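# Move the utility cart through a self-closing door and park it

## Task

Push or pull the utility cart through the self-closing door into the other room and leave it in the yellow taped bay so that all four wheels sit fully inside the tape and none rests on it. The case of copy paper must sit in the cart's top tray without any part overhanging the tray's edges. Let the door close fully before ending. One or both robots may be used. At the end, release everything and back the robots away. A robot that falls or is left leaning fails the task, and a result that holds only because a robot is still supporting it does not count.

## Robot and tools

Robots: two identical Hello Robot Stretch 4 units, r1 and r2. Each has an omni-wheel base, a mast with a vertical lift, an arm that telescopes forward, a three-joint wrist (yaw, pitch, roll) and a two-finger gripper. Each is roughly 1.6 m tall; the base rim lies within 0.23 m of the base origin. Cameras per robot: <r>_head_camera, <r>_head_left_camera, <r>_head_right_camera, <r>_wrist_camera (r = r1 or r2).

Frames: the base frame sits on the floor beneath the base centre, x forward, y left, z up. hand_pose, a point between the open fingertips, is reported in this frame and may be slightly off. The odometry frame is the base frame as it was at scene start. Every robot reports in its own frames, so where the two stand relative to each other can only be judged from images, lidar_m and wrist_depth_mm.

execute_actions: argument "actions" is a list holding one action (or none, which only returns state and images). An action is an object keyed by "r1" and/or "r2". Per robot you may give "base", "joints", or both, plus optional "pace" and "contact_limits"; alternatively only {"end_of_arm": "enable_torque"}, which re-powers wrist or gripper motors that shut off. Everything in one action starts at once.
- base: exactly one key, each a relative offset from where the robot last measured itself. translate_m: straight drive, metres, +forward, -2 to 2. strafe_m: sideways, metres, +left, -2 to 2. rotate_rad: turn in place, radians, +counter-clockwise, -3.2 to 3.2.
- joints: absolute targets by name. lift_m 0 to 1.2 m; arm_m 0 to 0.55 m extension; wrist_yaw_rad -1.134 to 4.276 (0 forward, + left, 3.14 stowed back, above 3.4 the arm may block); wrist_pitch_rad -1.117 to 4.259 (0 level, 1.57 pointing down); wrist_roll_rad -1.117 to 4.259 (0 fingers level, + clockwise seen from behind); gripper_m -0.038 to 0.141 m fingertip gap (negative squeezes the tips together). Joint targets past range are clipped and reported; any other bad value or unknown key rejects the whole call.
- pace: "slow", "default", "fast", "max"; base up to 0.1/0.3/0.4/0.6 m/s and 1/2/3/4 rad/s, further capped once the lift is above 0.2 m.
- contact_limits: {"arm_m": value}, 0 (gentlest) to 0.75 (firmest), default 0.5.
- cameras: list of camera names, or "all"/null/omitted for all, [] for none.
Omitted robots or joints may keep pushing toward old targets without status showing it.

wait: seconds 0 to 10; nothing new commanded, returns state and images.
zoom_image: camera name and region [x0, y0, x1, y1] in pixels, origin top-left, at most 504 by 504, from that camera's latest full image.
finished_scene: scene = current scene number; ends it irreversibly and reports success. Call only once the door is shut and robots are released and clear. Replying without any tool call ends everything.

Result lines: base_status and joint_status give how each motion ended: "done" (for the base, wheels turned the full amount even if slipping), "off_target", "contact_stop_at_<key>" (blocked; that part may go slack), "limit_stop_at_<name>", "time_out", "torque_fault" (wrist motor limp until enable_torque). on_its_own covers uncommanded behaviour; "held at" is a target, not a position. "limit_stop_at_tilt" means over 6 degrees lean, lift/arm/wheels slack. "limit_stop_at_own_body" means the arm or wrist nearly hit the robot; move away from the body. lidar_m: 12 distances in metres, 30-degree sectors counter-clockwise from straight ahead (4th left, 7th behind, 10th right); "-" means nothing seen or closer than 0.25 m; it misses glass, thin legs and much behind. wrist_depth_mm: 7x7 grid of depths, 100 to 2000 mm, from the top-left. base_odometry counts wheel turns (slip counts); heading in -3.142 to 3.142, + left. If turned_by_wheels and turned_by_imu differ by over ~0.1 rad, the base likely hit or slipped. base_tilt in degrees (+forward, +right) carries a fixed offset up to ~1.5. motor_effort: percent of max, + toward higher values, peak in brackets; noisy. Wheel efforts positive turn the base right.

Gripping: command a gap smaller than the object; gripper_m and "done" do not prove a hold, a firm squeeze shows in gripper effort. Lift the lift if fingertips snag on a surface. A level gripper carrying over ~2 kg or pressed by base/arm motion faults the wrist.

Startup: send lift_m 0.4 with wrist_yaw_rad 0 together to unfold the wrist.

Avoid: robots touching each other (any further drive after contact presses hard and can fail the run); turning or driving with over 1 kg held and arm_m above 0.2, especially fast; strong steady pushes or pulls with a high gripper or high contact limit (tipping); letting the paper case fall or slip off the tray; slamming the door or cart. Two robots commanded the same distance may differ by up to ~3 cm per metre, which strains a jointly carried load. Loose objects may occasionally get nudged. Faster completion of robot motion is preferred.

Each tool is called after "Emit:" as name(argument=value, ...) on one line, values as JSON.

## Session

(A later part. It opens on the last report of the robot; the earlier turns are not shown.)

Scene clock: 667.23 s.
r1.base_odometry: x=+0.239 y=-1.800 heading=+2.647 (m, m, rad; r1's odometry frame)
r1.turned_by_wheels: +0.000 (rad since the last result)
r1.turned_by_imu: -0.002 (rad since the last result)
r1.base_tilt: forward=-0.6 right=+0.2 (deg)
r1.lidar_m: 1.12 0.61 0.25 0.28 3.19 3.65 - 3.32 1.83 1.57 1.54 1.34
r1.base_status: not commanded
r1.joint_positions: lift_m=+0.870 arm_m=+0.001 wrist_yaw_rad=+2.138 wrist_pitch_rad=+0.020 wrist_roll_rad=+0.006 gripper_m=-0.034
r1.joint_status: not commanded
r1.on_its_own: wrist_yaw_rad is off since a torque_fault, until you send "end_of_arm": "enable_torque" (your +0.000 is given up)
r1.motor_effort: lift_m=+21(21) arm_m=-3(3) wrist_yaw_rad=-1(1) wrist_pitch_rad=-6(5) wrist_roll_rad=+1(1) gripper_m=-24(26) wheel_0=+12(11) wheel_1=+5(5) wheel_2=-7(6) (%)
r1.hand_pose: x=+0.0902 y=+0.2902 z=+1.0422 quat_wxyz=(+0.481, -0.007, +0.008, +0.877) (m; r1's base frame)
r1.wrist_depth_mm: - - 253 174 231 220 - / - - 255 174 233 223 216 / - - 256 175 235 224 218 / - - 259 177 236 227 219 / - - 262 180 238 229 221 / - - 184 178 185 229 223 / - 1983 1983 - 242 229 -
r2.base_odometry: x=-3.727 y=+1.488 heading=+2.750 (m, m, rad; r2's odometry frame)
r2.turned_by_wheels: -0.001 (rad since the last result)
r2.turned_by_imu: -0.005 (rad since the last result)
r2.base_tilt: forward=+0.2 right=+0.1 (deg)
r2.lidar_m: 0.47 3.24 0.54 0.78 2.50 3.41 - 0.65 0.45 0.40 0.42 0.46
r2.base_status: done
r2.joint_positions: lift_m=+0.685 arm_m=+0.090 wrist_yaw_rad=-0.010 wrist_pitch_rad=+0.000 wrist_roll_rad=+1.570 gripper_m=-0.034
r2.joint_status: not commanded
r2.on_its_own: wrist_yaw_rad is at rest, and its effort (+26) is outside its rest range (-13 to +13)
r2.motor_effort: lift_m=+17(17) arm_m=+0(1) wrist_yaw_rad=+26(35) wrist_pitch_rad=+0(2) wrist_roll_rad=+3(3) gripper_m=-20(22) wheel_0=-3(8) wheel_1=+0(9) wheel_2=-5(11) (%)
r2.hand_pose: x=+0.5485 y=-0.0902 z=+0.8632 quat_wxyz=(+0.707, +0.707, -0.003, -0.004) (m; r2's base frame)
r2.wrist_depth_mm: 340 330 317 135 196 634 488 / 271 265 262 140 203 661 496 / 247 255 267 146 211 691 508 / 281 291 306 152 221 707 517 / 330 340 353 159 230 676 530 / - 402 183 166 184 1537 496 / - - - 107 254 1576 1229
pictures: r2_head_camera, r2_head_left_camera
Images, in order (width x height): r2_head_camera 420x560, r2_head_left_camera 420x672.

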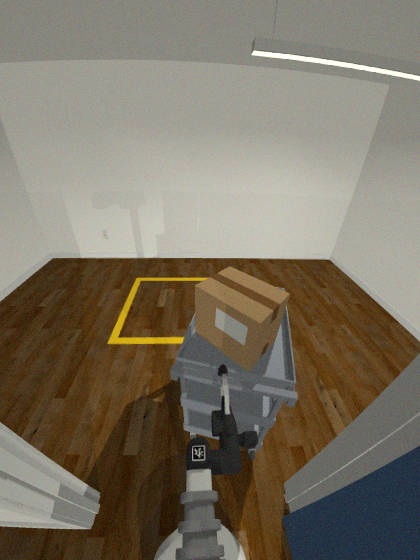

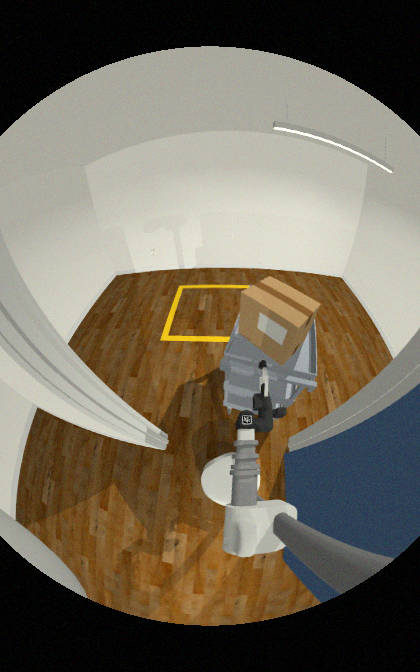

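Emit:
execute_actions(actions=[{"r2":{"base":{"strafe_m":-0.09},"pace":"slow"}}], cameras=[])

Emit:
execute_actions(actions=[{"r2":{"base":{"rotate_rad":0.1},"pace":"slow"}}], cameras=[])

Emit:
execute_actions(actions=[{"r2":{"base":{"translate_m":0.35},"pace":"slow"}}], cameras=["r2_head_camera","r2_head_left_camera"])

Scene clock: 681.00 s.
r1.base_odometry: x=+0.239 y=-1.800 heading=+2.647 (m, m, rad; r1's odometry frame)
r1.turned_by_wheels: +0.000 (rad since the last result)
r1.turned_by_imu: -0.002 (rad since the last result)
r1.base_tilt: forward=-0.7 right=+0.2 (deg)
r1.lidar_m: 1.10 0.60 0.25 0.28 3.17 3.64 - 3.31 1.87 1.56 1.56 1.34
r1.base_status: not commanded
r1.joint_positions: lift_m=+0.870 arm_m=+0.001 wrist_yaw_rad=+2.138 wrist_pitch_rad=+0.020 wrist_roll_rad=+0.006 gripper_m=-0.034
r1.joint_status: not commanded
r1.on_its_own: wrist_yaw_rad is off since a torque_fault, until you send "end_of_arm": "enable_torque" (your +0.000 is given up)
r1.motor_effort: lift_m=+21(21) arm_m=-3(3) wrist_yaw_rad=+0(1) wrist_pitch_rad=-6(6) wrist_roll_rad=+1(1) gripper_m=-25(25) wheel_0=+12(12) wheel_1=+5(5) wheel_2=-6(7) (%)
r1.hand_pose: x=+0.0902 y=+0.2902 z=+1.0422 quat_wxyz=(+0.481, -0.007, +0.008, +0.877) (m; r1's base frame)
r1.wrist_depth_mm: - - 253 175 231 222 - / - - 254 174 233 223 216 / - - 257 175 236 226 217 / - - 259 177 237 227 220 / - - 260 180 238 229 221 / - - 184 178 184 230 223 / - 1983 1983 - 242 229 -
r2.base_odometry: x=-3.693 y=+1.571 heading=+2.751 (m, m, rad; r2's odometry frame)
r2.turned_by_wheels: +0.001 (rad since the last result)
r2.turned_by_imu: +0.000 (rad since the last result)
r2.base_tilt: forward=+0.2 right=+0.0 (deg)
r2.lidar_m: 0.49 3.25 0.62 0.76 2.58 3.59 - 0.47 0.34 0.30 0.35 0.49
r2.base_status: done
r2.joint_positions: lift_m=+0.685 arm_m=+0.090 wrist_yaw_rad=+0.013 wrist_pitch_rad=+0.000 wrist_roll_rad=+1.569 gripper_m=-0.034
r2.joint_status: not commanded
r2.on_its_own: wrist_yaw_rad is at rest, and its effort (-39) is outside its rest range (-13 to +13)
r2.motor_effort: lift_m=+17(17) arm_m=+0(0) wrist_yaw_rad=-39(41) wrist_pitch_rad=-3(1) wrist_roll_rad=+3(3) gripper_m=-23(23) wheel_0=+4(14) wheel_1=+0(3) wheel_2=+6(6) (%)
r2.hand_pose: x=+0.5504 y=-0.0838 z=+0.8632 quat_wxyz=(+0.708, +0.707, +0.005, +0.004) (m; r2's base frame)
r2.wrist_depth_mm: - 407 379 146 207 647 488 / 310 303 294 149 213 668 496 / 255 260 267 153 219 691 508 / 278 287 301 158 224 707 525 / 317 327 343 163 231 683 535 / - 375 183 167 184 1499 500 / - 285 - 107 247 1576 1255
pictures: none
No camera images: the call's "cameras" was empty. Leave "cameras" out to get every camera's image.

Scene clock: 682.10 s.
r1.base_odometry: x=+0.239 y=-1.800 heading=+2.647 (m, m, rad; r1's odometry frame)
r1.turned_by_wheels: +0.000 (rad since the last result)
r1.turned_by_imu: +0.000 (rad since the last result)
r1.base_tilt: forward=-0.6 right=+0.2 (deg)
r1.lidar_m: 1.10 0.61 0.27 0.27 3.21 3.65 - 3.33 1.83 1.56 1.56 1.33
r1.base_status: not commanded
r1.joint_positions: lift_m=+0.870 arm_m=+0.001 wrist_yaw_rad=+2.138 wrist_pitch_rad=+0.020 wrist_roll_rad=+0.006 gripper_m=-0.034
r1.joint_status: not commanded
r1.on_its_own: wrist_yaw_rad is off since a torque_fault, until you send "end_of_arm": "enable_torque" (your +0.000 is given up)
r1.motor_effort: lift_m=+21(21) arm_m=-3(3) wrist_yaw_rad=+0(1) wrist_pitch_rad=-6(6) wrist_roll_rad=+1(1) gripper_m=-24(23) wheel_0=+12(12) wheel_1=+5(5) wheel_2=-7(6) (%)
r1.hand_pose: x=+0.0902 y=+0.2902 z=+1.0422 quat_wxyz=(+0.481, -0.007, +0.008, +0.877) (m; r1's base frame)
r1.wrist_depth_mm: - - 253 174 231 221 - / - - 255 174 233 224 216 / - - 257 175 235 225 217 / - - 259 177 237 227 219 / - - 262 180 238 229 220 / - - 184 178 185 229 223 / - 1983 1983 - 242 229 -
r2.base_odometry: x=-3.693 y=+1.571 heading=+2.851 (m, m, rad; r2's odometry frame)
r2.turned_by_wheels: +0.100 (rad since the last result)
r2.turned_by_imu: +0.099 (rad since the last result)
r2.base_tilt: forward=+0.3 right=+0.2 (deg)
r2.lidar_m: 0.50 3.20 0.63 1.29 2.66 3.98 - 0.45 0.33 0.31 0.35 0.48
r2.base_status: done
r2.joint_positions: lift_m=+0.685 arm_m=+0.090 wrist_yaw_rad=-0.003 wrist_pitch_rad=+0.000 wrist_roll_rad=+1.570 gripper_m=-0.034
r2.joint_status: not commanded
r2.motor_effort: lift_m=+18(17) arm_m=+1(1) wrist_yaw_rad=+6(60) wrist_pitch_rad=-2(0) wrist_roll_rad=+3(3) gripper_m=-20(22) wheel_0=-1(16) wheel_1=+1(2) wheel_2=-2(9) (%)
r2.hand_pose: x=+0.5491 y=-0.0882 z=+0.8632 quat_wxyz=(+0.707, +0.707, -0.001, -0.001) (m; r2's base frame)
r2.wrist_depth_mm: 298 300 289 128 189 634 480 / 254 251 248 134 197 661 492 / 243 253 265 141 208 683 508 / 281 293 309 148 219 707 517 / 349 349 366 157 230 661 517 / - 427 183 166 184 1576 480 / - - - 107 263 1576 1182
pictures: none
No camera images: the call's "cameras" was empty. Leave "cameras" out to get every camera's image.

Scene clock: 686.87 s.
r1.base_odometry: x=+0.239 y=-1.800 heading=+2.647 (m, m, rad; r1's odometry frame)
r1.turned_by_wheels: +0.000 (rad since the last result)
r1.turned_by_imu: -0.002 (rad since the last result)
r1.base_tilt: forward=-0.7 right=+0.2 (deg)
r1.lidar_m: 1.12 0.60 0.26 0.28 3.18 3.64 - 3.33 1.86 1.55 1.57 1.33
r1.base_status: not commanded
r1.joint_positions: lift_m=+0.870 arm_m=+0.001 wrist_yaw_rad=+2.138 wrist_pitch_rad=+0.020 wrist_roll_rad=+0.006 gripper_m=-0.034
r1.joint_status: not commanded
r1.on_its_own: wrist_yaw_rad is off since a torque_fault, until you send "end_of_arm": "enable_torque" (your +0.000 is given up)
r1.motor_effort: lift_m=+21(21) arm_m=-3(3) wrist_yaw_rad=-1(1) wrist_pitch_rad=-6(6) wrist_roll_rad=+1(2) gripper_m=-26(27) wheel_0=+12(12) wheel_1=+5(5) wheel_2=-7(6) (%)
r1.hand_pose: x=+0.0902 y=+0.2902 z=+1.0422 quat_wxyz=(+0.481, -0.007, +0.008, +0.877) (m; r1's base frame)
r1.wrist_depth_mm: - - 253 175 231 221 - / - - 255 175 233 224 216 / - - 257 175 235 225 217 / - - 258 177 237 227 220 / - - 259 180 239 228 221 / - - 184 178 184 229 224 / - 1921 1983 - 242 229 -
r2.base_odometry: x=-4.028 y=+1.671 heading=+2.850 (m, m, rad; r2's odometry frame)
r2.turned_by_wheels: -0.001 (rad since the last result)
r2.turned_by_imu: -0.006 (rad since the last result)
r2.base_tilt: forward=+0.2 right=+0.0 (deg)
r2.lidar_m: 0.51 2.99 2.50 0.55 2.62 3.89 1.13 0.49 0.39 0.41 2.48 0.43
r2.base_status: done
r2.joint_positions: lift_m=+0.685 arm_m=+0.090 wrist_yaw_rad=-0.011 wrist_pitch_rad=+0.000 wrist_roll_rad=+1.570 gripper_m=-0.034
r2.joint_status: not commanded
r2.on_its_own: wrist_yaw_rad is at rest, and its effort (+31) is outside its rest range (-13 to +13)
r2.motor_effort: lift_m=+17(17) arm_m=+0(0) wrist_yaw_rad=+31(32) wrist_pitch_rad=-1(0) wrist_roll_rad=+3(2) gripper_m=-20(19) wheel_0=-3(5) wheel_1=-1(9) wheel_2=-6(11) (%)
r2.hand_pose: x=+0.5483 y=-0.0907 z=+0.8632 quat_wxyz=(+0.707, +0.707, -0.004, -0.004) (m; r2's base frame)
r2.wrist_depth_mm: 238 241 237 105 166 603 484 / 216 222 223 113 178 654 492 / 236 248 262 122 192 691 508 / 287 303 325 132 209 661 521 / - 397 421 145 229 1618 492 / - - 183 160 183 1537 1182 / - - - 107 290 338 342
pictures: r2_head_camera, r2_head_left_camera
Images, in order (width x height): r2_head_camera 420x560, r2_head_left_camera 420x672.

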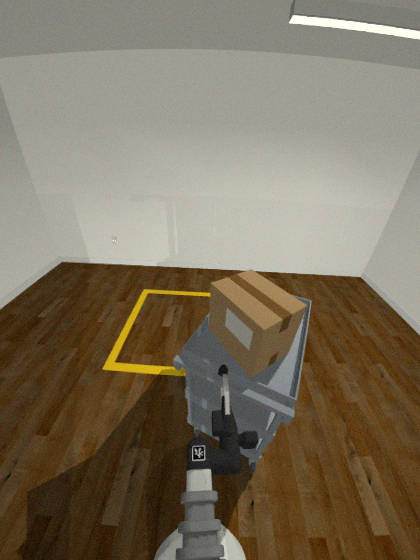

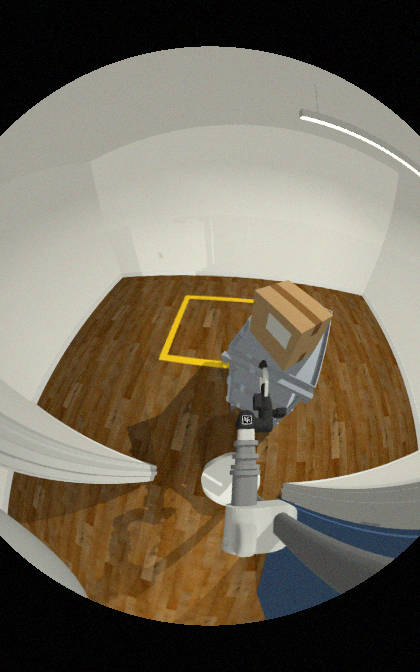

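Emit:
execute_actions(actions=[{"r2":{"base":{"translate_m":0.2},"pace":"slow"}}], cameras=[])

Emit:
execute_actions(actions=[{"r2":{"base":{"strafe_m":-0.3},"pace":"slow"}}], cameras=["r2_head_camera","r2_head_left_camera"])

Scene clock: 704.13 s.
r1.base_odometry: x=+0.239 y=-1.800 heading=+2.647 (m, m, rad; r1's odometry frame)
r1.turned_by_wheels: +0.000 (rad since the last result)
r1.turned_by_imu: -0.002 (rad since the last result)
r1.base_tilt: forward=-0.7 right=+0.3 (deg)
r1.lidar_m: 1.12 0.63 0.26 0.27 3.20 3.66 - 3.31 1.86 1.56 1.57 1.32
r1.base_status: not commanded
r1.joint_positions: lift_m=+0.870 arm_m=+0.001 wrist_yaw_rad=+2.138 wrist_pitch_rad=+0.020 wrist_roll_rad=+0.006 gripper_m=-0.034
r1.joint_status: not commanded
r1.on_its_own: wrist_yaw_rad is off since a torque_fault, until you send "end_of_arm": "enable_torque" (your +0.000 is given up)
r1.motor_effort: lift_m=+21(21) arm_m=-3(3) wrist_yaw_rad=-1(1) wrist_pitch_rad=-6(6) wrist_roll_rad=+1(1) gripper_m=-24(24) wheel_0=+12(12) wheel_1=+5(5) wheel_2=-7(7) (%)
r1.hand_pose: x=+0.0902 y=+0.2902 z=+1.0422 quat_wxyz=(+0.481, -0.007, +0.008, +0.877) (m; r1's base frame)
r1.wrist_depth_mm: - - 253 174 231 221 - / - - 255 175 233 223 216 / - - 257 175 236 225 218 / - - 258 177 236 227 220 / - - 262 180 239 229 221 / - - 184 178 185 230 223 / - - 1983 - 242 229 -
r2.base_odometry: x=-4.219 y=+1.729 heading=+2.850 (m, m, rad; r2's odometry frame)
r2.turned_by_wheels: -0.001 (rad since the last result)
r2.turned_by_imu: -0.004 (rad since the last result)
r2.base_tilt: forward=+0.3 right=+0.1 (deg)
r2.lidar_m: 0.50 2.77 2.43 0.62 0.58 3.86 1.14 0.54 0.50 1.53 2.49 0.40
r2.base_status: done
r2.joint_positions: lift_m=+0.685 arm_m=+0.090 wrist_yaw_rad=-0.009 wrist_pitch_rad=+0.000 wrist_roll_rad=+1.570 gripper_m=-0.034
r2.joint_status: not commanded
r2.on_its_own: wrist_yaw_rad is at rest, and its effort (+27) is outside its rest range (-13 to +13)
r2.motor_effort: lift_m=+17(17) arm_m=+1(0) wrist_yaw_rad=+27(32) wrist_pitch_rad=-2(0) wrist_roll_rad=+1(1) gripper_m=-20(20) wheel_0=-1(2) wheel_1=+1(4) wheel_2=-6(12) (%)
r2.hand_pose: x=+0.5485 y=-0.0901 z=+0.8632 quat_wxyz=(+0.707, +0.707, -0.003, -0.003) (m; r2's base frame)
r2.wrist_depth_mm: 213 216 216 - 150 574 484 / 202 205 209 - 164 615 488 / 232 245 259 106 181 654 508 / 300 319 343 117 202 627 521 / - 466 - 134 229 1618 484 / - - 183 156 183 1499 433 / - - - 107 340 353 1138
pictures: none
No camera images: the call's "cameras" was empty. Leave "cameras" out to get every camera's image.

Scene clock: 708.27 s.
r1.base_odometry: x=+0.239 y=-1.800 heading=+2.647 (m, m, rad; r1's odometry frame)
r1.turned_by_wheels: +0.000 (rad since the last result)
r1.turned_by_imu: -0.002 (rad since the last result)
r1.base_tilt: forward=-0.7 right=+0.2 (deg)
r1.lidar_m: 1.12 0.63 0.25 0.27 3.20 3.65 - 3.32 1.85 1.57 1.56 1.32
r1.base_status: not commanded
r1.joint_positions: lift_m=+0.870 arm_m=+0.001 wrist_yaw_rad=+2.138 wrist_pitch_rad=+0.020 wrist_roll_rad=+0.006 gripper_m=-0.034
r1.joint_status: not commanded
r1.on_its_own: wrist_yaw_rad is off since a torque_fault, until you send "end_of_arm": "enable_torque" (your +0.000 is given up)
r1.motor_effort: lift_m=+21(21) arm_m=-3(3) wrist_yaw_rad=-1(1) wrist_pitch_rad=-6(6) wrist_roll_rad=+1(1) gripper_m=-24(23) wheel_0=+11(12) wheel_1=+5(5) wheel_2=-6(7) (%)
r1.hand_pose: x=+0.0902 y=+0.2902 z=+1.0422 quat_wxyz=(+0.481, -0.007, +0.008, +0.877) (m; r1's base frame)
r1.wrist_depth_mm: - - 253 175 232 221 - / - - 255 175 233 223 216 / - - 256 175 236 225 217 / - - 258 177 237 227 219 / - - 262 180 238 229 220 / - - 184 178 185 230 224 / - - 1983 - 242 229 -
r2.base_odometry: x=-4.133 y=+2.016 heading=+2.851 (m, m, rad; r2's odometry frame)
r2.turned_by_wheels: +0.001 (rad since the last result)
r2.turned_by_imu: +0.004 (rad since the last result)
r2.base_tilt: forward=+0.2 right=+0.2 (deg)
r2.lidar_m: 0.50 2.74 2.78 0.88 0.91 4.36 0.38 0.28 0.45 1.72 2.16 0.49
r2.base_status: done
r2.joint_positions: lift_m=+0.685 arm_m=+0.090 wrist_yaw_rad=+0.011 wrist_pitch_rad=+0.000 wrist_roll_rad=+1.570 gripper_m=-0.034
r2.joint_status: not commanded
r2.on_its_own: wrist_yaw_rad is at rest, and its effort (-33) is outside its rest range (-13 to +13)
r2.motor_effort: lift_m=+17(17) arm_m=+0(1) wrist_yaw_rad=-33(45) wrist_pitch_rad=-1(2) wrist_roll_rad=+3(0) gripper_m=-22(25) wheel_0=+5(19) wheel_1=+1(9) wheel_2=+5(4) (%)
r2.hand_pose: x=+0.5502 y=-0.0844 z=+0.8632 quat_wxyz=(+0.708, +0.707, +0.004, +0.004) (m; r2's base frame)
r2.wrist_depth_mm: - 394 370 144 205 640 484 / 307 298 291 147 211 661 496 / 253 258 265 152 217 691 508 / 278 287 300 157 224 715 521 / 319 330 345 162 230 683 539 / - 379 183 167 183 1464 500 / - 287 - 107 249 1576 1229
pictures: r2_head_camera, r2_head_left_camera
Images, in order (width x height): r2_head_camera 420x560, r2_head_left_camera 420x672.

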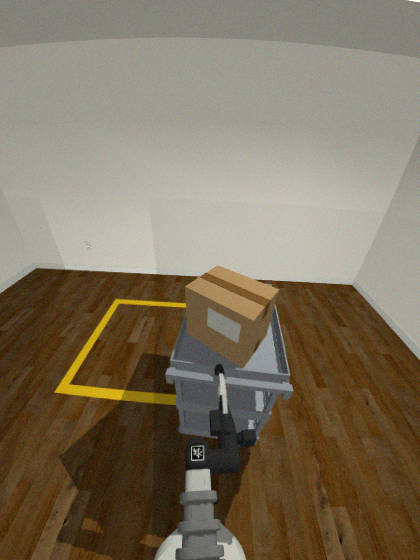

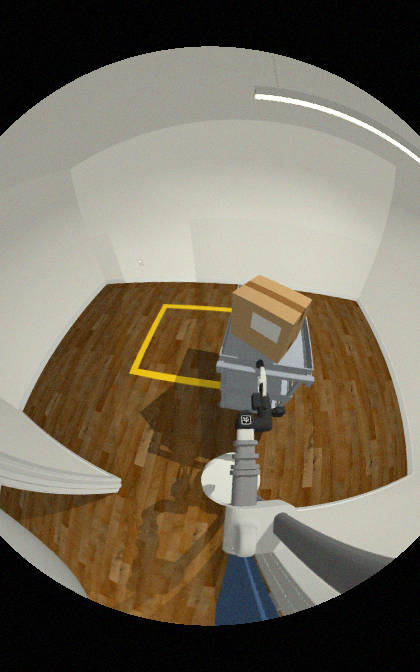

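Emit:
execute_actions(actions=[{"r1":{"joints":{"gripper_m":0.1}},"r2":{"base":{"translate_m":0.3},"pace":"slow"}}], cameras=[])

Emit:
execute_actions(actions=[{"r1":{"base":{"strafe_m":-0.35},"pace":"slow"},"r2":{"joints":{"gripper_m":0.1}}}], cameras=[])

Emit:
execute_actions(actions=[{"r2":{"base":{"translate_m":-0.12},"joints":{"arm_m":0}}}], cameras=[])

Emit:
execute_actions(actions=[{"r2":{"base":{"strafe_m":0.95},"joints":{"wrist_roll_rad":0,"gripper_m":0.0,"lift_m":0.83}}}], cameras=["r2_head_camera","r2_head_right_camera","r1_head_left_camera"])

Scene clock: 733.53 s.
r1.base_odometry: x=+0.239 y=-1.800 heading=+2.647 (m, m, rad; r1's odometry frame)
r1.turned_by_wheels: +0.000 (rad since the last result)
r1.turned_by_imu: -0.003 (rad since the last result)
r1.base_tilt: forward=-0.7 right=+0.2 (deg)
r1.lidar_m: 1.12 0.64 0.30 0.32 3.19 3.64 - 3.34 1.86 1.57 1.55 1.32
r1.base_status: not commanded
r1.joint_positions: lift_m=+0.870 arm_m=+0.001 wrist_yaw_rad=+2.275 wrist_pitch_rad=+0.020 wrist_roll_rad=+0.006 gripper_m=+0.100
r1.joint_status: all done
r1.on_its_own: wrist_yaw_rad is off since a torque_fault, until you send "end_of_arm": "enable_torque" (your +0.000 is given up)
r1.motor_effort: lift_m=+21(21) arm_m=-3(3) wrist_yaw_rad=-1(1) wrist_pitch_rad=-6(6) wrist_roll_rad=+1(1) gripper_m=-3(28) wheel_0=+9(12) wheel_1=+5(5) wheel_2=-7(6) (%)
r1.hand_pose: x=+0.0513 y=+0.2764 z=+1.0422 quat_wxyz=(+0.420, -0.008, +0.007, +0.908) (m; r1's base frame)
r1.wrist_depth_mm: - - - 289 202 243 - / - - - 290 204 245 230 / - - - 293 204 247 233 / - - - 294 208 248 234 / - - - 296 206 250 235 / - - - 293 205 251 236 / - - - - 265 249 -
r2.base_odometry: x=-4.420 y=+2.102 heading=+2.850 (m, m, rad; r2's odometry frame)
r2.turned_by_wheels: -0.001 (rad since the last result)
r2.turned_by_imu: -0.006 (rad since the last result)
r2.base_tilt: forward=+0.2 right=+0.2 (deg)
r2.lidar_m: 0.49 2.39 2.73 1.56 0.98 4.29 0.56 0.56 0.90 2.05 2.18 0.46
r2.base_status: done
r2.joint_positions: lift_m=+0.685 arm_m=+0.090 wrist_yaw_rad=-0.010 wrist_pitch_rad=+0.000 wrist_roll_rad=+1.570 gripper_m=-0.034
r2.joint_status: not commanded
r2.on_its_own: wrist_yaw_rad is at rest, and its effort (+29) is outside its rest range (-13 to +13)
r2.motor_effort: lift_m=+17(17) arm_m=+1(0) wrist_yaw_rad=+29(33) wrist_pitch_rad=-1(0) wrist_roll_rad=+3(2) gripper_m=-19(24) wheel_0=-2(10) wheel_1=+0(8) wheel_2=-7(11) (%)
r2.hand_pose: x=+0.5484 y=-0.0904 z=+0.8632 quat_wxyz=(+0.707, +0.707, -0.004, -0.004) (m; r2's base frame)
r2.wrist_depth_mm: 310 310 300 131 191 634 484 / 260 258 255 136 200 661 492 / 243 254 265 142 208 683 508 / 279 291 306 150 219 715 517 / 343 343 359 157 230 691 525 / 1863 415 182 166 183 1576 492 / 1983 1042 - 107 259 1576 1182
pictures: none
No camera images: the call's "cameras" was empty. Leave "cameras" out to get every camera's image.

Scene clock: 738.17 s.
r1.base_odometry: x=+0.405 y=-1.492 heading=+2.647 (m, m, rad; r1's odometry frame)
r1.turned_by_wheels: +0.000 (rad since the last result)
r1.turned_by_imu: +0.008 (rad since the last result)
r1.base_tilt: forward=-0.7 right=+0.2 (deg)
r1.lidar_m: 1.20 1.22 0.55 0.55 3.53 4.03 - 2.59 1.46 1.22 1.22 1.42
r1.base_status: done
r1.joint_positions: lift_m=+0.870 arm_m=+0.001 wrist_yaw_rad=+1.800 wrist_pitch_rad=+0.021 wrist_roll_rad=+0.006 gripper_m=+0.100
r1.joint_status: not commanded
r1.on_its_own: wrist_yaw_rad is off since a torque_fault, until you send "end_of_arm": "enable_torque" (your +0.000 is given up)
r1.motor_effort: lift_m=+21(21) arm_m=-3(3) wrist_yaw_rad=-1(1) wrist_pitch_rad=-7(7) wrist_roll_rad=+2(1) gripper_m=-2(14) wheel_0=+5(28) wheel_1=-3(18) wheel_2=+1(7) (%)
r1.hand_pose: x=+0.1910 y=+0.3008 z=+1.0421 quat_wxyz=(+0.622, -0.006, +0.009, +0.783) (m; r1's base frame)
r1.wrist_depth_mm: - - - 512 544 580 615 / - - - 521 554 591 621 / - - - 530 559 597 627 / - - - 539 564 597 627 / - - 530 544 559 609 640 / - - 525 473 229 615 661 / - - - - 591 627 661
r2.base_odometry: x=-4.420 y=+2.102 heading=+2.850 (m, m, rad; r2's odometry frame)
r2.turned_by_wheels: +0.000 (rad since the last result)
r2.turned_by_imu: -0.001 (rad since the last result)
r2.base_tilt: forward=+0.2 right=+0.0 (deg)
r2.lidar_m: 0.53 2.39 2.74 1.58 0.99 4.30 0.57 0.59 0.92 2.03 2.20 0.49
r2.base_status: not commanded
r2.joint_positions: lift_m=+0.685 arm_m=+0.090 wrist_yaw_rad=-0.005 wrist_pitch_rad=-0.002 wrist_roll_rad=+1.570 gripper_m=+0.100
r2.joint_status: all done
r2.motor_effort: lift_m=+17(17) arm_m=+1(0) wrist_yaw_rad=+13(30) wrist_pitch_rad=+5(6) wrist_roll_rad=+3(4) gripper_m=+0(17) wheel_0=-2(2) wheel_1=+0(0) wheel_2=-6(7) (%)
r2.hand_pose: x=+0.5489 y=-0.0889 z=+0.8639 quat_wxyz=(+0.707, +0.707, -0.003, -0.001) (m; r2's base frame)
r2.wrist_depth_mm: 320 320 312 142 202 647 488 / 271 268 265 148 212 668 500 / 256 267 279 155 222 691 512 / 297 309 325 164 235 715 525 / 1863 368 382 173 247 668 525 / 1921 462 191 180 191 1661 484 / 1921 1921 1983 107 278 1430 1138
pictures: none
No camera images: the call's "cameras" was empty. Leave "cameras" out to get every camera's image.

Scene clock: 739.83 s.
r1.base_odometry: x=+0.405 y=-1.492 heading=+2.647 (m, m, rad; r1's odometry frame)
r1.turned_by_wheels: +0.000 (rad since the last result)
r1.turned_by_imu: -0.001 (rad since the last result)
r1.base_tilt: forward=-0.6 right=+0.2 (deg)
r1.lidar_m: 1.22 1.21 0.94 0.83 3.54 4.06 - 2.56 1.46 1.24 1.20 1.42
r1.base_status: not commanded
r1.joint_positions: lift_m=+0.870 arm_m=+0.001 wrist_yaw_rad=+1.800 wrist_pitch_rad=+0.021 wrist_roll_rad=+0.006 gripper_m=+0.100
r1.joint_status: not commanded
r1.on_its_own: wrist_yaw_rad is off since a torque_fault, until you send "end_of_arm": "enable_torque" (your +0.000 is given up)
r1.motor_effort: lift_m=+21(21) arm_m=-3(3) wrist_yaw_rad=-1(1) wrist_pitch_rad=-7(7) wrist_roll_rad=+1(1) gripper_m=-1(1) wheel_0=+5(5) wheel_1=-3(3) wheel_2=+1(2) (%)
r1.hand_pose: x=+0.1910 y=+0.3008 z=+1.0421 quat_wxyz=(+0.622, -0.006, +0.009, +0.783) (m; r1's base frame)
r1.wrist_depth_mm: - - - 820 798 778 768 / - - - 831 809 788 768 / - - - 831 809 798 778 / - - - 842 809 798 778 / - - - 842 820 798 778 / - - - 842 229 809 798 / - - - - 842 809 788
r2.base_odometry: x=-4.306 y=+2.068 heading=+2.850 (m, m, rad; r2's odometry frame)
r2.turned_by_wheels: +0.000 (rad since the last result)
r2.turned_by_imu: +0.000 (rad since the last result)
r2.base_tilt: forward=+0.2 right=+0.1 (deg)
r2.lidar_m: 0.57 2.56 2.75 1.27 0.91 4.34 0.48 0.44 0.72 2.03 2.17 0.59
r2.base_status: done
r2.joint_positions: lift_m=+0.685 arm_m=+0.001 wrist_yaw_rad=+0.000 wrist_pitch_rad=+0.002 wrist_roll_rad=+1.570 gripper_m=+0.100
r2.joint_status: all done
r2.motor_effort: lift_m=+17(17) arm_m=-4(5) wrist_yaw_rad=+0(13) wrist_pitch_rad=-6(7) wrist_roll_rad=+4(3) gripper_m=-2(1) wheel_0=+0(9) wheel_1=+1(3) wheel_2=+0(8) (%)
r2.hand_pose: x=+0.4607 y=-0.0874 z=+0.8627 quat_wxyz=(+0.707, +0.707, +0.001, -0.001) (m; r2's base frame)
r2.wrist_depth_mm: 1983 - - 379 946 640 415 / 1983 564 539 397 1008 668 436 / - 469 477 415 1078 691 455 / - 530 535 439 1078 707 484 / - - 634 462 - 691 521 / - - - 484 525 559 1060 / - - - 107 - 1537 1229
pictures: none
No camera images: the call's "cameras" was empty. Leave "cameras" out to get every camera's image.

Scene clock: 744.33 s.
r1.base_odometry: x=+0.405 y=-1.492 heading=+2.647 (m, m, rad; r1's odometry frame)
r1.turned_by_wheels: +0.000 (rad since the last result)
r1.turned_by_imu: -0.002 (rad since the last result)
r1.base_tilt: forward=-0.6 right=+0.2 (deg)
r1.lidar_m: 1.21 1.21 1.37 1.74 3.52 4.04 - 2.56 1.46 1.22 1.23 1.42
r1.base_status: not commanded
r1.joint_positions: lift_m=+0.870 arm_m=+0.001 wrist_yaw_rad=+1.800 wrist_pitch_rad=+0.021 wrist_roll_rad=+0.006 gripper_m=+0.100
r1.joint_status: not commanded
r1.on_its_own: wrist_yaw_rad is off since a torque_fault, until you send "end_of_arm": "enable_torque" (your +0.000 is given up)
r1.motor_effort: lift_m=+21(21) arm_m=-3(3) wrist_yaw_rad=-1(1) wrist_pitch_rad=-7(7) wrist_roll_rad=+1(2) gripper_m=-3(2) wheel_0=+5(6) wheel_1=-3(3) wheel_2=+2(1) (%)
r1.hand_pose: x=+0.1910 y=+0.3008 z=+1.0421 quat_wxyz=(+0.622, -0.006, +0.009, +0.783) (m; r1's base frame)
r1.wrist_depth_mm: - - - - - 1308 1078 / - - - - - 1308 1098 / - - - - - 1308 1078 / - - - - - 1308 1098 / - - - - 1618 1336 1078 / - - - - 229 1308 1078 / - - - - - 1255 1060
r2.base_odometry: x=-4.579 y=+1.158 heading=+2.850 (m, m, rad; r2's odometry frame)
r2.turned_by_wheels: +0.000 (rad since the last result)
r2.turned_by_imu: +0.001 (rad since the last result)
r2.base_tilt: forward=+0.2 right=+0.1 (deg)
r2.lidar_m: 2.46 2.27 1.79 0.98 0.43 0.33 0.31 0.71 0.88 2.30 1.06 1.33
r2.base_status: done
r2.joint_positions: lift_m=+0.830 arm_m=+0.001 wrist_yaw_rad=+0.000 wrist_pitch_rad=+0.002 wrist_roll_rad=+0.001 gripper_m=+0.000
r2.joint_status: all done
r2.motor_effort: lift_m=+23(22) arm_m=-5(5) wrist_yaw_rad=-1(2) wrist_pitch_rad=-5(6) wrist_roll_rad=-1(5) gripper_m=-7(7) wheel_0=+2(9) wheel_1=+0(12) wheel_2=+1(1) (%)
r2.hand_pose: x=+0.4607 y=-0.0874 z=+1.0073 quat_wxyz=(+1.000, +0.000, +0.001, +0.000) (m; r2's base frame)
r2.wrist_depth_mm: - - - - - - - / - - - - - - - / - - - - - - - / - - - - - - - / - - - - - - - / - - 190 206 180 - - / - - - 107 - 1921 1921
pictures: r1_head_left_camera, r2_head_camera, r2_head_right_camera
Images, in order (width x height): r1_head_left_camera 420x672, r2_head_camera 420x560, r2_head_right_camera 420x672.

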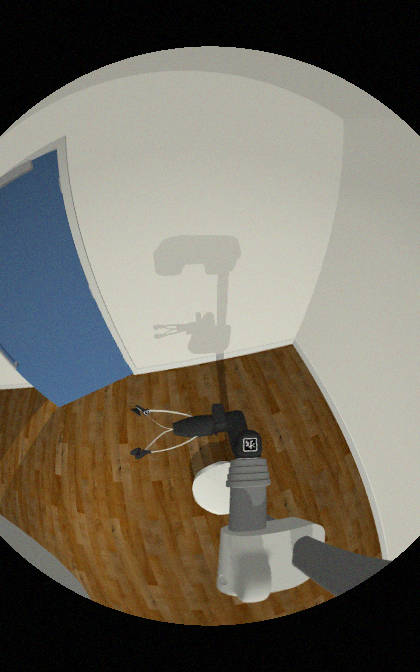

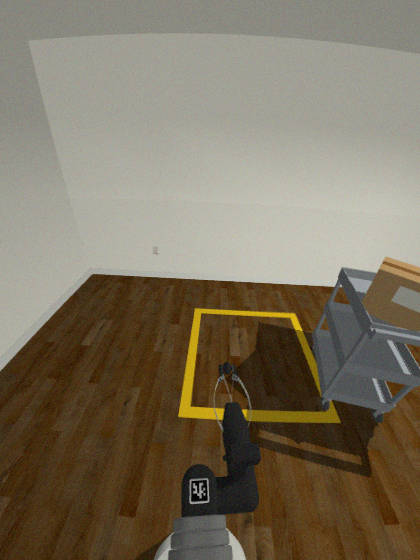

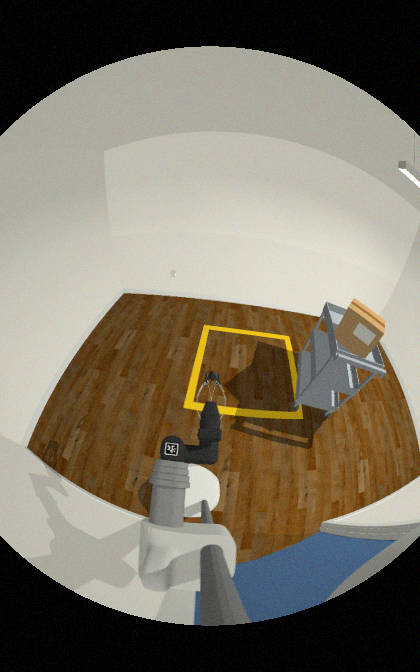

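Emit:
execute_actions(actions=[{"r2":{"base":{"translate_m":1.1}}}], cameras=[])

Emit:
execute_actions(actions=[{"r2":{"base":{"rotate_rad":-1.6}}}], cameras=["r2_head_camera","r2_wrist_camera"])

Scene clock: 754.57 s.
r1.base_odometry: x=+0.405 y=-1.492 heading=+2.647 (m, m, rad; r1's odometry frame)
r1.turned_by_wheels: +0.000 (rad since the last result)
r1.turned_by_imu: -0.004 (rad since the last result)
r1.base_tilt: forward=-0.6 right=+0.3 (deg)
r1.lidar_m: 1.21 1.21 1.39 2.37 3.55 4.06 - 2.57 1.46 1.22 1.22 1.43
r1.base_status: not commanded
r1.joint_positions: lift_m=+0.870 arm_m=+0.001 wrist_yaw_rad=+1.800 wrist_pitch_rad=+0.021 wrist_roll_rad=+0.006 gripper_m=+0.100
r1.joint_status: not commanded
r1.on_its_own: wrist_yaw_rad is off since a torque_fault, until you send "end_of_arm": "enable_torque" (your +0.000 is given up)
r1.motor_effort: lift_m=+21(21) arm_m=-3(3) wrist_yaw_rad=-1(1) wrist_pitch_rad=-7(7) wrist_roll_rad=+1(1) gripper_m=-3(3) wheel_0=+5(5) wheel_1=-3(3) wheel_2=+1(2) (%)
r1.hand_pose: x=+0.1910 y=+0.3008 z=+1.0421 quat_wxyz=(+0.622, -0.006, +0.009, +0.783) (m; r1's base frame)
r1.wrist_depth_mm: - - - - - 1708 1229 / - - - - - 1708 1255 / - - - - - 1661 1255 / - - - - - 1661 1229 / - - - - - 1618 1255 / - - - - 229 1661 1205 / - - - - - 1537 1205
r2.base_odometry: x=-5.632 y=+1.474 heading=+2.850 (m, m, rad; r2's odometry frame)
r2.turned_by_wheels: +0.000 (rad since the last result)
r2.turned_by_imu: -0.007 (rad since the last result)
r2.base_tilt: forward=+0.3 right=+0.0 (deg)
r2.lidar_m: 1.34 1.47 1.65 1.61 1.74 1.46 1.42 1.63 0.89 0.92 1.79 1.39
r2.base_status: done
r2.joint_positions: lift_m=+0.830 arm_m=+0.001 wrist_yaw_rad=+0.000 wrist_pitch_rad=+0.002 wrist_roll_rad=+0.001 gripper_m=+0.000
r2.joint_status: not commanded
r2.motor_effort: lift_m=+23(23) arm_m=-4(4) wrist_yaw_rad=+0(1) wrist_pitch_rad=-8(6) wrist_roll_rad=+0(1) gripper_m=-5(4) wheel_0=+0(3) wheel_1=-1(5) wheel_2=+0(8) (%)
r2.hand_pose: x=+0.4607 y=-0.0874 z=+1.0073 quat_wxyz=(+1.000, +0.000, +0.001, +0.000) (m; r2's base frame)
r2.wrist_depth_mm: 1138 1160 1138 1138 1118 1138 1138 / 1160 1160 1160 1138 1138 1138 1138 / 1160 1160 1138 1160 1138 1138 1160 / 1160 1160 1160 1160 1138 1138 1138 / 1160 1160 1160 1160 1160 1182 1160 / 1182 1182 190 206 179 1160 1160 / 1182 1182 1160 107 1160 1160 1182
pictures: none
No camera images: the call's "cameras" was empty. Leave "cameras" out to get every camera's image.

Scene clock: 756.63 s.
r1.base_odometry: x=+0.405 y=-1.492 heading=+2.647 (m, m, rad; r1's odometry frame)
r1.turned_by_wheels: +0.000 (rad since the last result)
r1.turned_by_imu: -0.001 (rad since the last result)
r1.base_tilt: forward=-0.7 right=+0.2 (deg)
r1.lidar_m: 1.21 1.21 1.39 2.40 3.54 4.04 - 2.58 1.44 1.23 1.22 1.43
r1.base_status: not commanded
r1.joint_positions: lift_m=+0.870 arm_m=+0.001 wrist_yaw_rad=+1.800 wrist_pitch_rad=+0.021 wrist_roll_rad=+0.006 gripper_m=+0.100
r1.joint_status: not commanded
r1.on_its_own: wrist_yaw_rad is off since a torque_fault, until you send "end_of_arm": "enable_torque" (your +0.000 is given up)
r1.motor_effort: lift_m=+21(21) arm_m=-3(3) wrist_yaw_rad=+0(1) wrist_pitch_rad=-7(7) wrist_roll_rad=+1(2) gripper_m=-2(3) wheel_0=+5(5) wheel_1=-3(3) wheel_2=+1(1) (%)
r1.hand_pose: x=+0.1910 y=+0.3008 z=+1.0421 quat_wxyz=(+0.622, -0.006, +0.009, +0.783) (m; r1's base frame)
r1.wrist_depth_mm: - - - - - 1708 1205 / - - - - - 1756 1229 / - - - - - 1661 1229 / - - - - - 1661 1255 / - - - - - 1661 1229 / - - - - 229 1661 1205 / - - - - - 1499 1205
r2.base_odometry: x=-5.632 y=+1.474 heading=+1.250 (m, m, rad; r2's odometry frame)
r2.turned_by_wheels: -1.600 (rad since the last result)
r2.turned_by_imu: -1.601 (rad since the last result)
r2.base_tilt: forward=+0.2 right=+0.1 (deg)
r2.lidar_m: 0.91 1.84 1.38 1.34 1.42 1.68 1.63 1.74 1.45 1.42 1.57 0.92
r2.base_status: done
r2.joint_positions: lift_m=+0.830 arm_m=+0.001 wrist_yaw_rad=+0.000 wrist_pitch_rad=+0.002 wrist_roll_rad=+0.001 gripper_m=+0.000
r2.joint_status: not commanded
r2.motor_effort: lift_m=+22(23) arm_m=-4(4) wrist_yaw_rad=-1(2) wrist_pitch_rad=-7(5) wrist_roll_rad=+0(1) gripper_m=-6(7) wheel_0=+0(5) wheel_1=-1(7) wheel_2=+0(5) (%)
r2.hand_pose: x=+0.4607 y=-0.0874 z=+1.0073 quat_wxyz=(+1.000, +0.000, +0.001, +0.000) (m; r2's base frame)
r2.wrist_depth_mm: - - - - - - 1808 / - - - - - - 1808 / - - - - - - 1863 / - - - 820 - - 1921 / - - 1160 778 1160 - - / - 960 189 206 179 - - / - - 1229 107 1182 1983 1921
pictures: r2_head_camera, r2_wrist_camera
Images, in order (width x height): r2_head_camera 420x560, r2_wrist_camera 616x392.

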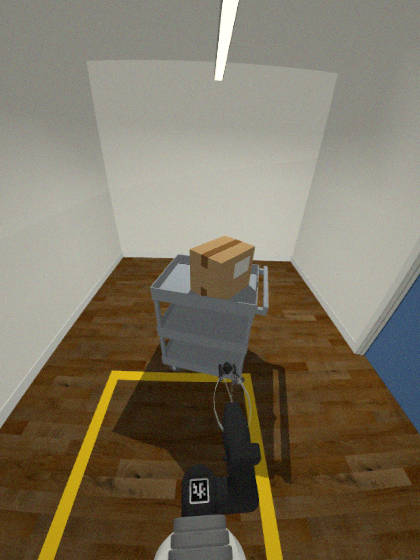

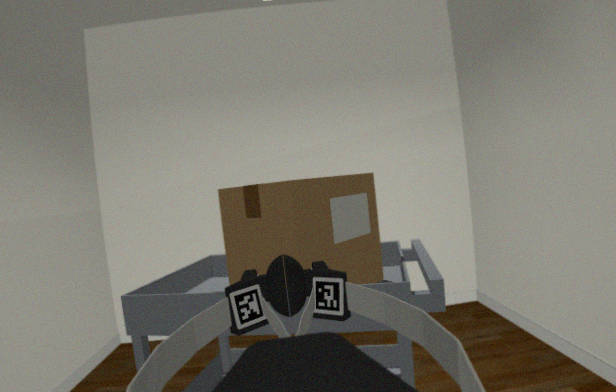

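Emit:
execute_actions(actions=[{"r2":{"base":{"translate_m":0.6}}}], cameras=[])

Emit:
execute_actions(actions=[{"r2":{"base":{"translate_m":0.5},"pace":"slow"}}], cameras=["r2_head_camera","r2_wrist_camera"])

Scene clock: 765.53 s.
r1.base_odometry: x=+0.405 y=-1.492 heading=+2.647 (m, m, rad; r1's odometry frame)
r1.turned_by_wheels: +0.000 (rad since the last result)
r1.turned_by_imu: -0.002 (rad since the last result)
r1.base_tilt: forward=-0.7 right=+0.2 (deg)
r1.lidar_m: 1.21 1.22 1.42 2.38 3.52 4.04 - 2.56 1.46 1.23 1.22 1.41
r1.base_status: not commanded
r1.joint_positions: lift_m=+0.870 arm_m=+0.001 wrist_yaw_rad=+1.800 wrist_pitch_rad=+0.021 wrist_roll_rad=+0.006 gripper_m=+0.100
r1.joint_status: not commanded
r1.on_its_own: wrist_yaw_rad is off since a torque_fault, until you send "end_of_arm": "enable_torque" (your +0.000 is given up)
r1.motor_effort: lift_m=+21(21) arm_m=-3(3) wrist_yaw_rad=+0(1) wrist_pitch_rad=-7(6) wrist_roll_rad=+2(1) gripper_m=-1(1) wheel_0=+6(5) wheel_1=-3(3) wheel_2=+2(2) (%)
r1.hand_pose: x=+0.1910 y=+0.3008 z=+1.0421 quat_wxyz=(+0.622, -0.006, +0.009, +0.783) (m; r1's base frame)
r1.wrist_depth_mm: - - - - - 1756 1229 / - - - - - 1708 1229 / - - - - - 1661 1255 / - - - - - 1708 1255 / - - - - - 1708 1229 / - - - - 229 1661 1229 / - - - - - 1537 1205
r2.base_odometry: x=-5.443 y=+2.043 heading=+1.250 (m, m, rad; r2's odometry frame)
r2.turned_by_wheels: +0.000 (rad since the last result)
r2.turned_by_imu: -0.003 (rad since the last result)
r2.base_tilt: forward=+0.3 right=+0.1 (deg)
r2.lidar_m: 0.40 0.46 1.34 1.32 1.38 1.99 2.23 2.01 1.50 1.51 0.49 0.37
r2.base_status: done
r2.joint_positions: lift_m=+0.830 arm_m=+0.001 wrist_yaw_rad=+0.001 wrist_pitch_rad=+0.002 wrist_roll_rad=+0.001 gripper_m=+0.000
r2.joint_status: not commanded
r2.motor_effort: lift_m=+22(22) arm_m=+0(4) wrist_yaw_rad=-3(26) wrist_pitch_rad=-8(7) wrist_roll_rad=+0(2) gripper_m=-7(7) wheel_0=+0(14) wheel_1=+0(10) wheel_2=+1(8) (%)
r2.hand_pose: x=+0.4600 y=-0.0873 z=+1.0072 quat_wxyz=(+1.000, +0.000, +0.001, +0.000) (m; r2's base frame)
r2.wrist_depth_mm: - - - - - - 1808 / - - - - - - 1863 / - - - - - - 1921 / - - 293 236 202 296 1983 / - - 290 229 204 286 - / - - 190 206 179 277 525 / 1983 521 294 107 206 273 452
pictures: none
No camera images: the call's "cameras" was empty. Leave "cameras" out to get every camera's image.

Scene clock: 771.83 s.
r1.base_odometry: x=+0.405 y=-1.492 heading=+2.647 (m, m, rad; r1's odometry frame)
r1.turned_by_wheels: +0.000 (rad since the last result)
r1.turned_by_imu: -0.002 (rad since the last result)
r1.base_tilt: forward=-0.7 right=+0.3 (deg)
r1.lidar_m: 1.22 1.21 1.40 2.39 3.54 4.04 - 2.58 1.45 1.21 1.22 1.42
r1.base_status: not commanded
r1.joint_positions: lift_m=+0.870 arm_m=+0.001 wrist_yaw_rad=+1.800 wrist_pitch_rad=+0.021 wrist_roll_rad=+0.006 gripper_m=+0.100
r1.joint_status: not commanded
r1.on_its_own: wrist_yaw_rad is off since a torque_fault, until you send "end_of_arm": "enable_torque" (your +0.000 is given up)
r1.motor_effort: lift_m=+21(21) arm_m=-3(3) wrist_yaw_rad=+0(1) wrist_pitch_rad=-7(7) wrist_roll_rad=+1(1) gripper_m=-3(1) wheel_0=+5(5) wheel_1=-3(3) wheel_2=+2(2) (%)
r1.hand_pose: x=+0.1910 y=+0.3008 z=+1.0421 quat_wxyz=(+0.622, -0.006, +0.009, +0.783) (m; r1's base frame)
r1.wrist_depth_mm: - - - - - 1708 1229 / - - - - - 1661 1255 / - - - - - 1708 1255 / - - - - - 1708 1255 / - - - - - 1661 1205 / - - - - 229 1618 1255 / - - - - - 1499 1205
r2.base_odometry: x=-5.286 y=+2.518 heading=+1.250 (m, m, rad; r2's odometry frame)
r2.turned_by_wheels: +0.000 (rad since the last result)
r2.turned_by_imu: -0.003 (rad since the last result)
r2.base_tilt: forward=+0.1 right=+0.2 (deg)
r2.lidar_m: 0.25 0.27 1.34 1.28 1.35 1.95 2.76 2.07 1.61 1.50 1.57 0.36
r2.base_status: done
r2.joint_positions: lift_m=+0.830 arm_m=+0.001 wrist_yaw_rad=-0.005 wrist_pitch_rad=+0.002 wrist_roll_rad=+0.001 gripper_m=+0.000
r2.joint_status: not commanded
r2.on_its_own: wrist_yaw_rad is at rest, and its effort (+15) is outside its rest range (-13 to +13)
r2.motor_effort: lift_m=+22(22) arm_m=+0(0) wrist_yaw_rad=+15(26) wrist_pitch_rad=-8(7) wrist_roll_rad=+0(0) gripper_m=-6(6) wheel_0=+1(13) wheel_1=+2(7) wheel_2=-5(11) (%)
r2.hand_pose: x=+0.4595 y=-0.0889 z=+1.0073 quat_wxyz=(+1.000, +0.000, +0.001, -0.003) (m; r2's base frame)
r2.wrist_depth_mm: 1708 1756 1756 1808 1756 1863 1863 / 1756 1756 1756 1756 1808 1808 1808 / 1756 1756 1808 1808 1808 1863 1863 / 1756 1756 236 236 236 236 1808 / 1756 1756 237 236 236 237 236 / 1756 1756 189 204 181 237 237 / 1756 492 239 107 238 238 239
pictures: r2_head_camera, r2_wrist_camera
Images, in order (width x height): r2_head_camera 420x560, r2_wrist_camera 616x392.

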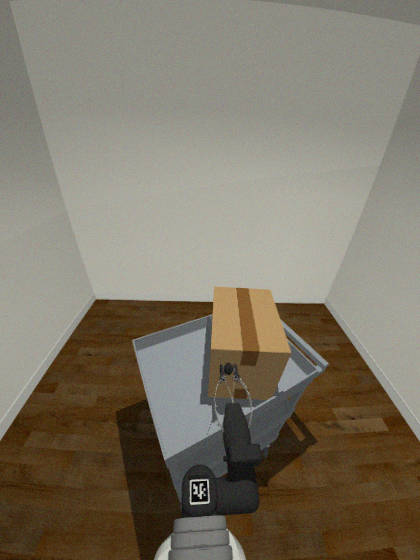

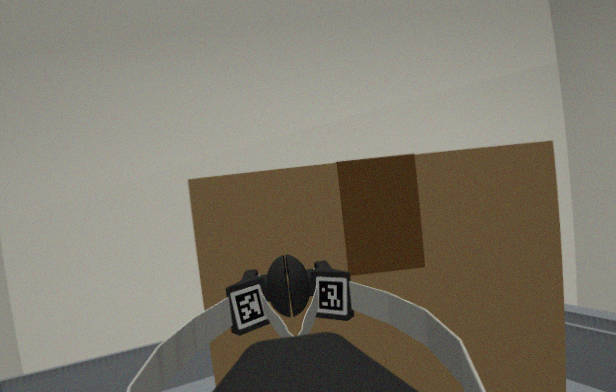

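Emit:
execute_actions(actions=[{"r2":{"base":{"translate_m":-0.3},"joints":{"lift_m":1.15,"wrist_pitch_rad":0.6}}}], cameras=["r2_head_camera","r2_wrist_camera"])

Emit:
zoom_image(camera="r2_head_camera", region=[90,230,390,480])

Scene clock: 778.57 s.
r1.base_odometry: x=+0.405 y=-1.492 heading=+2.647 (m, m, rad; r1's odometry frame)
r1.turned_by_wheels: +0.000 (rad since the last result)
r1.turned_by_imu: -0.002 (rad since the last result)
r1.base_tilt: forward=-0.7 right=+0.2 (deg)
r1.lidar_m: 1.21 1.21 1.40 2.38 3.54 4.07 - 2.57 1.46 1.22 1.23 1.40
r1.base_status: not commanded
r1.joint_positions: lift_m=+0.870 arm_m=+0.001 wrist_yaw_rad=+1.800 wrist_pitch_rad=+0.021 wrist_roll_rad=+0.006 gripper_m=+0.100
r1.joint_status: not commanded
r1.on_its_own: wrist_yaw_rad is off since a torque_fault, until you send "end_of_arm": "enable_torque" (your +0.000 is given up)
r1.motor_effort: lift_m=+21(21) arm_m=-3(3) wrist_yaw_rad=-1(1) wrist_pitch_rad=-7(7) wrist_roll_rad=+1(2) gripper_m=-2(2) wheel_0=+5(5) wheel_1=-3(3) wheel_2=+2(2) (%)
r1.hand_pose: x=+0.1910 y=+0.3008 z=+1.0421 quat_wxyz=(+0.622, -0.006, +0.009, +0.783) (m; r1's base frame)
r1.wrist_depth_mm: - - - - - 1708 1229 / - - - - - 1708 1255 / - - - - - 1756 1281 / - - - - - 1661 1255 / - - - - - 1661 1229 / - - - - 229 1661 1229 / - - - - - 1537 1205
r2.base_odometry: x=-5.380 y=+2.233 heading=+1.249 (m, m, rad; r2's odometry frame)
r2.turned_by_wheels: +0.000 (rad since the last result)
r2.turned_by_imu: +0.000 (rad since the last result)
r2.base_tilt: forward=+0.2 right=+0.1 (deg)
r2.lidar_m: 0.55 0.97 1.36 1.30 1.40 2.00 2.44 2.00 1.59 1.53 1.54 0.71
r2.base_status: done
r2.joint_positions: lift_m=+1.150 arm_m=+0.001 wrist_yaw_rad=+0.000 wrist_pitch_rad=+0.601 wrist_roll_rad=+0.001 gripper_m=+0.000
r2.joint_status: all done
r2.motor_effort: lift_m=+23(22) arm_m=+0(0) wrist_yaw_rad=+0(14) wrist_pitch_rad=-4(3) wrist_roll_rad=+2(1) gripper_m=-7(6) wheel_0=+0(4) wheel_1=-1(3) wheel_2=-2(8) (%)
r2.hand_pose: x=+0.4093 y=-0.0874 z=+1.1646 quat_wxyz=(+0.955, +0.000, +0.296, +0.000) (m; r2's base frame)
r2.wrist_depth_mm: 1863 1863 1983 1983 - - 1863 / 1983 - - 768 - - 1863 / - - - 597 946 - 1983 / - 931 917 647 854 - 1983 / 1983 866 778 683 741 1863 1808 / 1708 1618 189 206 179 1618 1576 / 1499 1464 574 107 1138 1397 1366
pictures: r2_head_camera, r2_wrist_camera
Images, in order (width x height): r2_head_camera 420x560, r2_wrist_camera 616x392.

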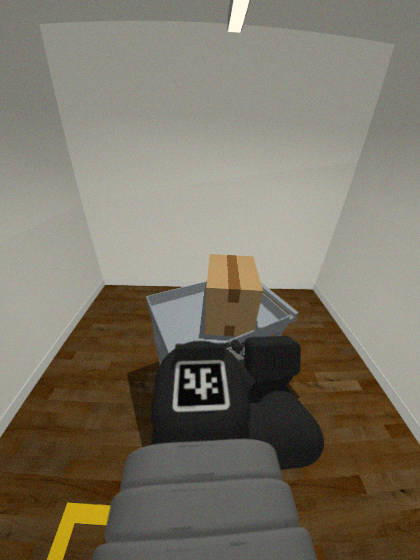

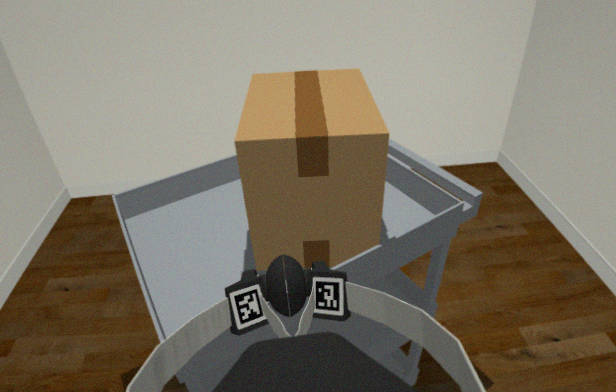

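Region (90, 230, 390, 480) of r2_head_camera's 420x560 image, scaled by 1.680, with more detail than that image has.

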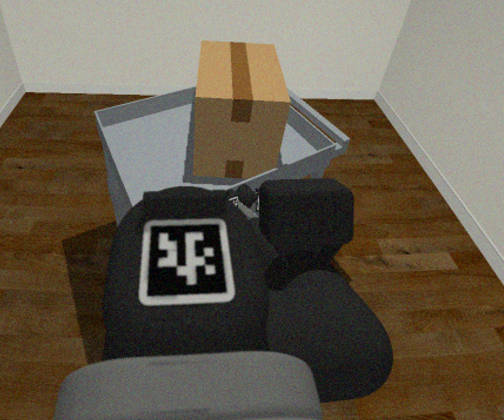

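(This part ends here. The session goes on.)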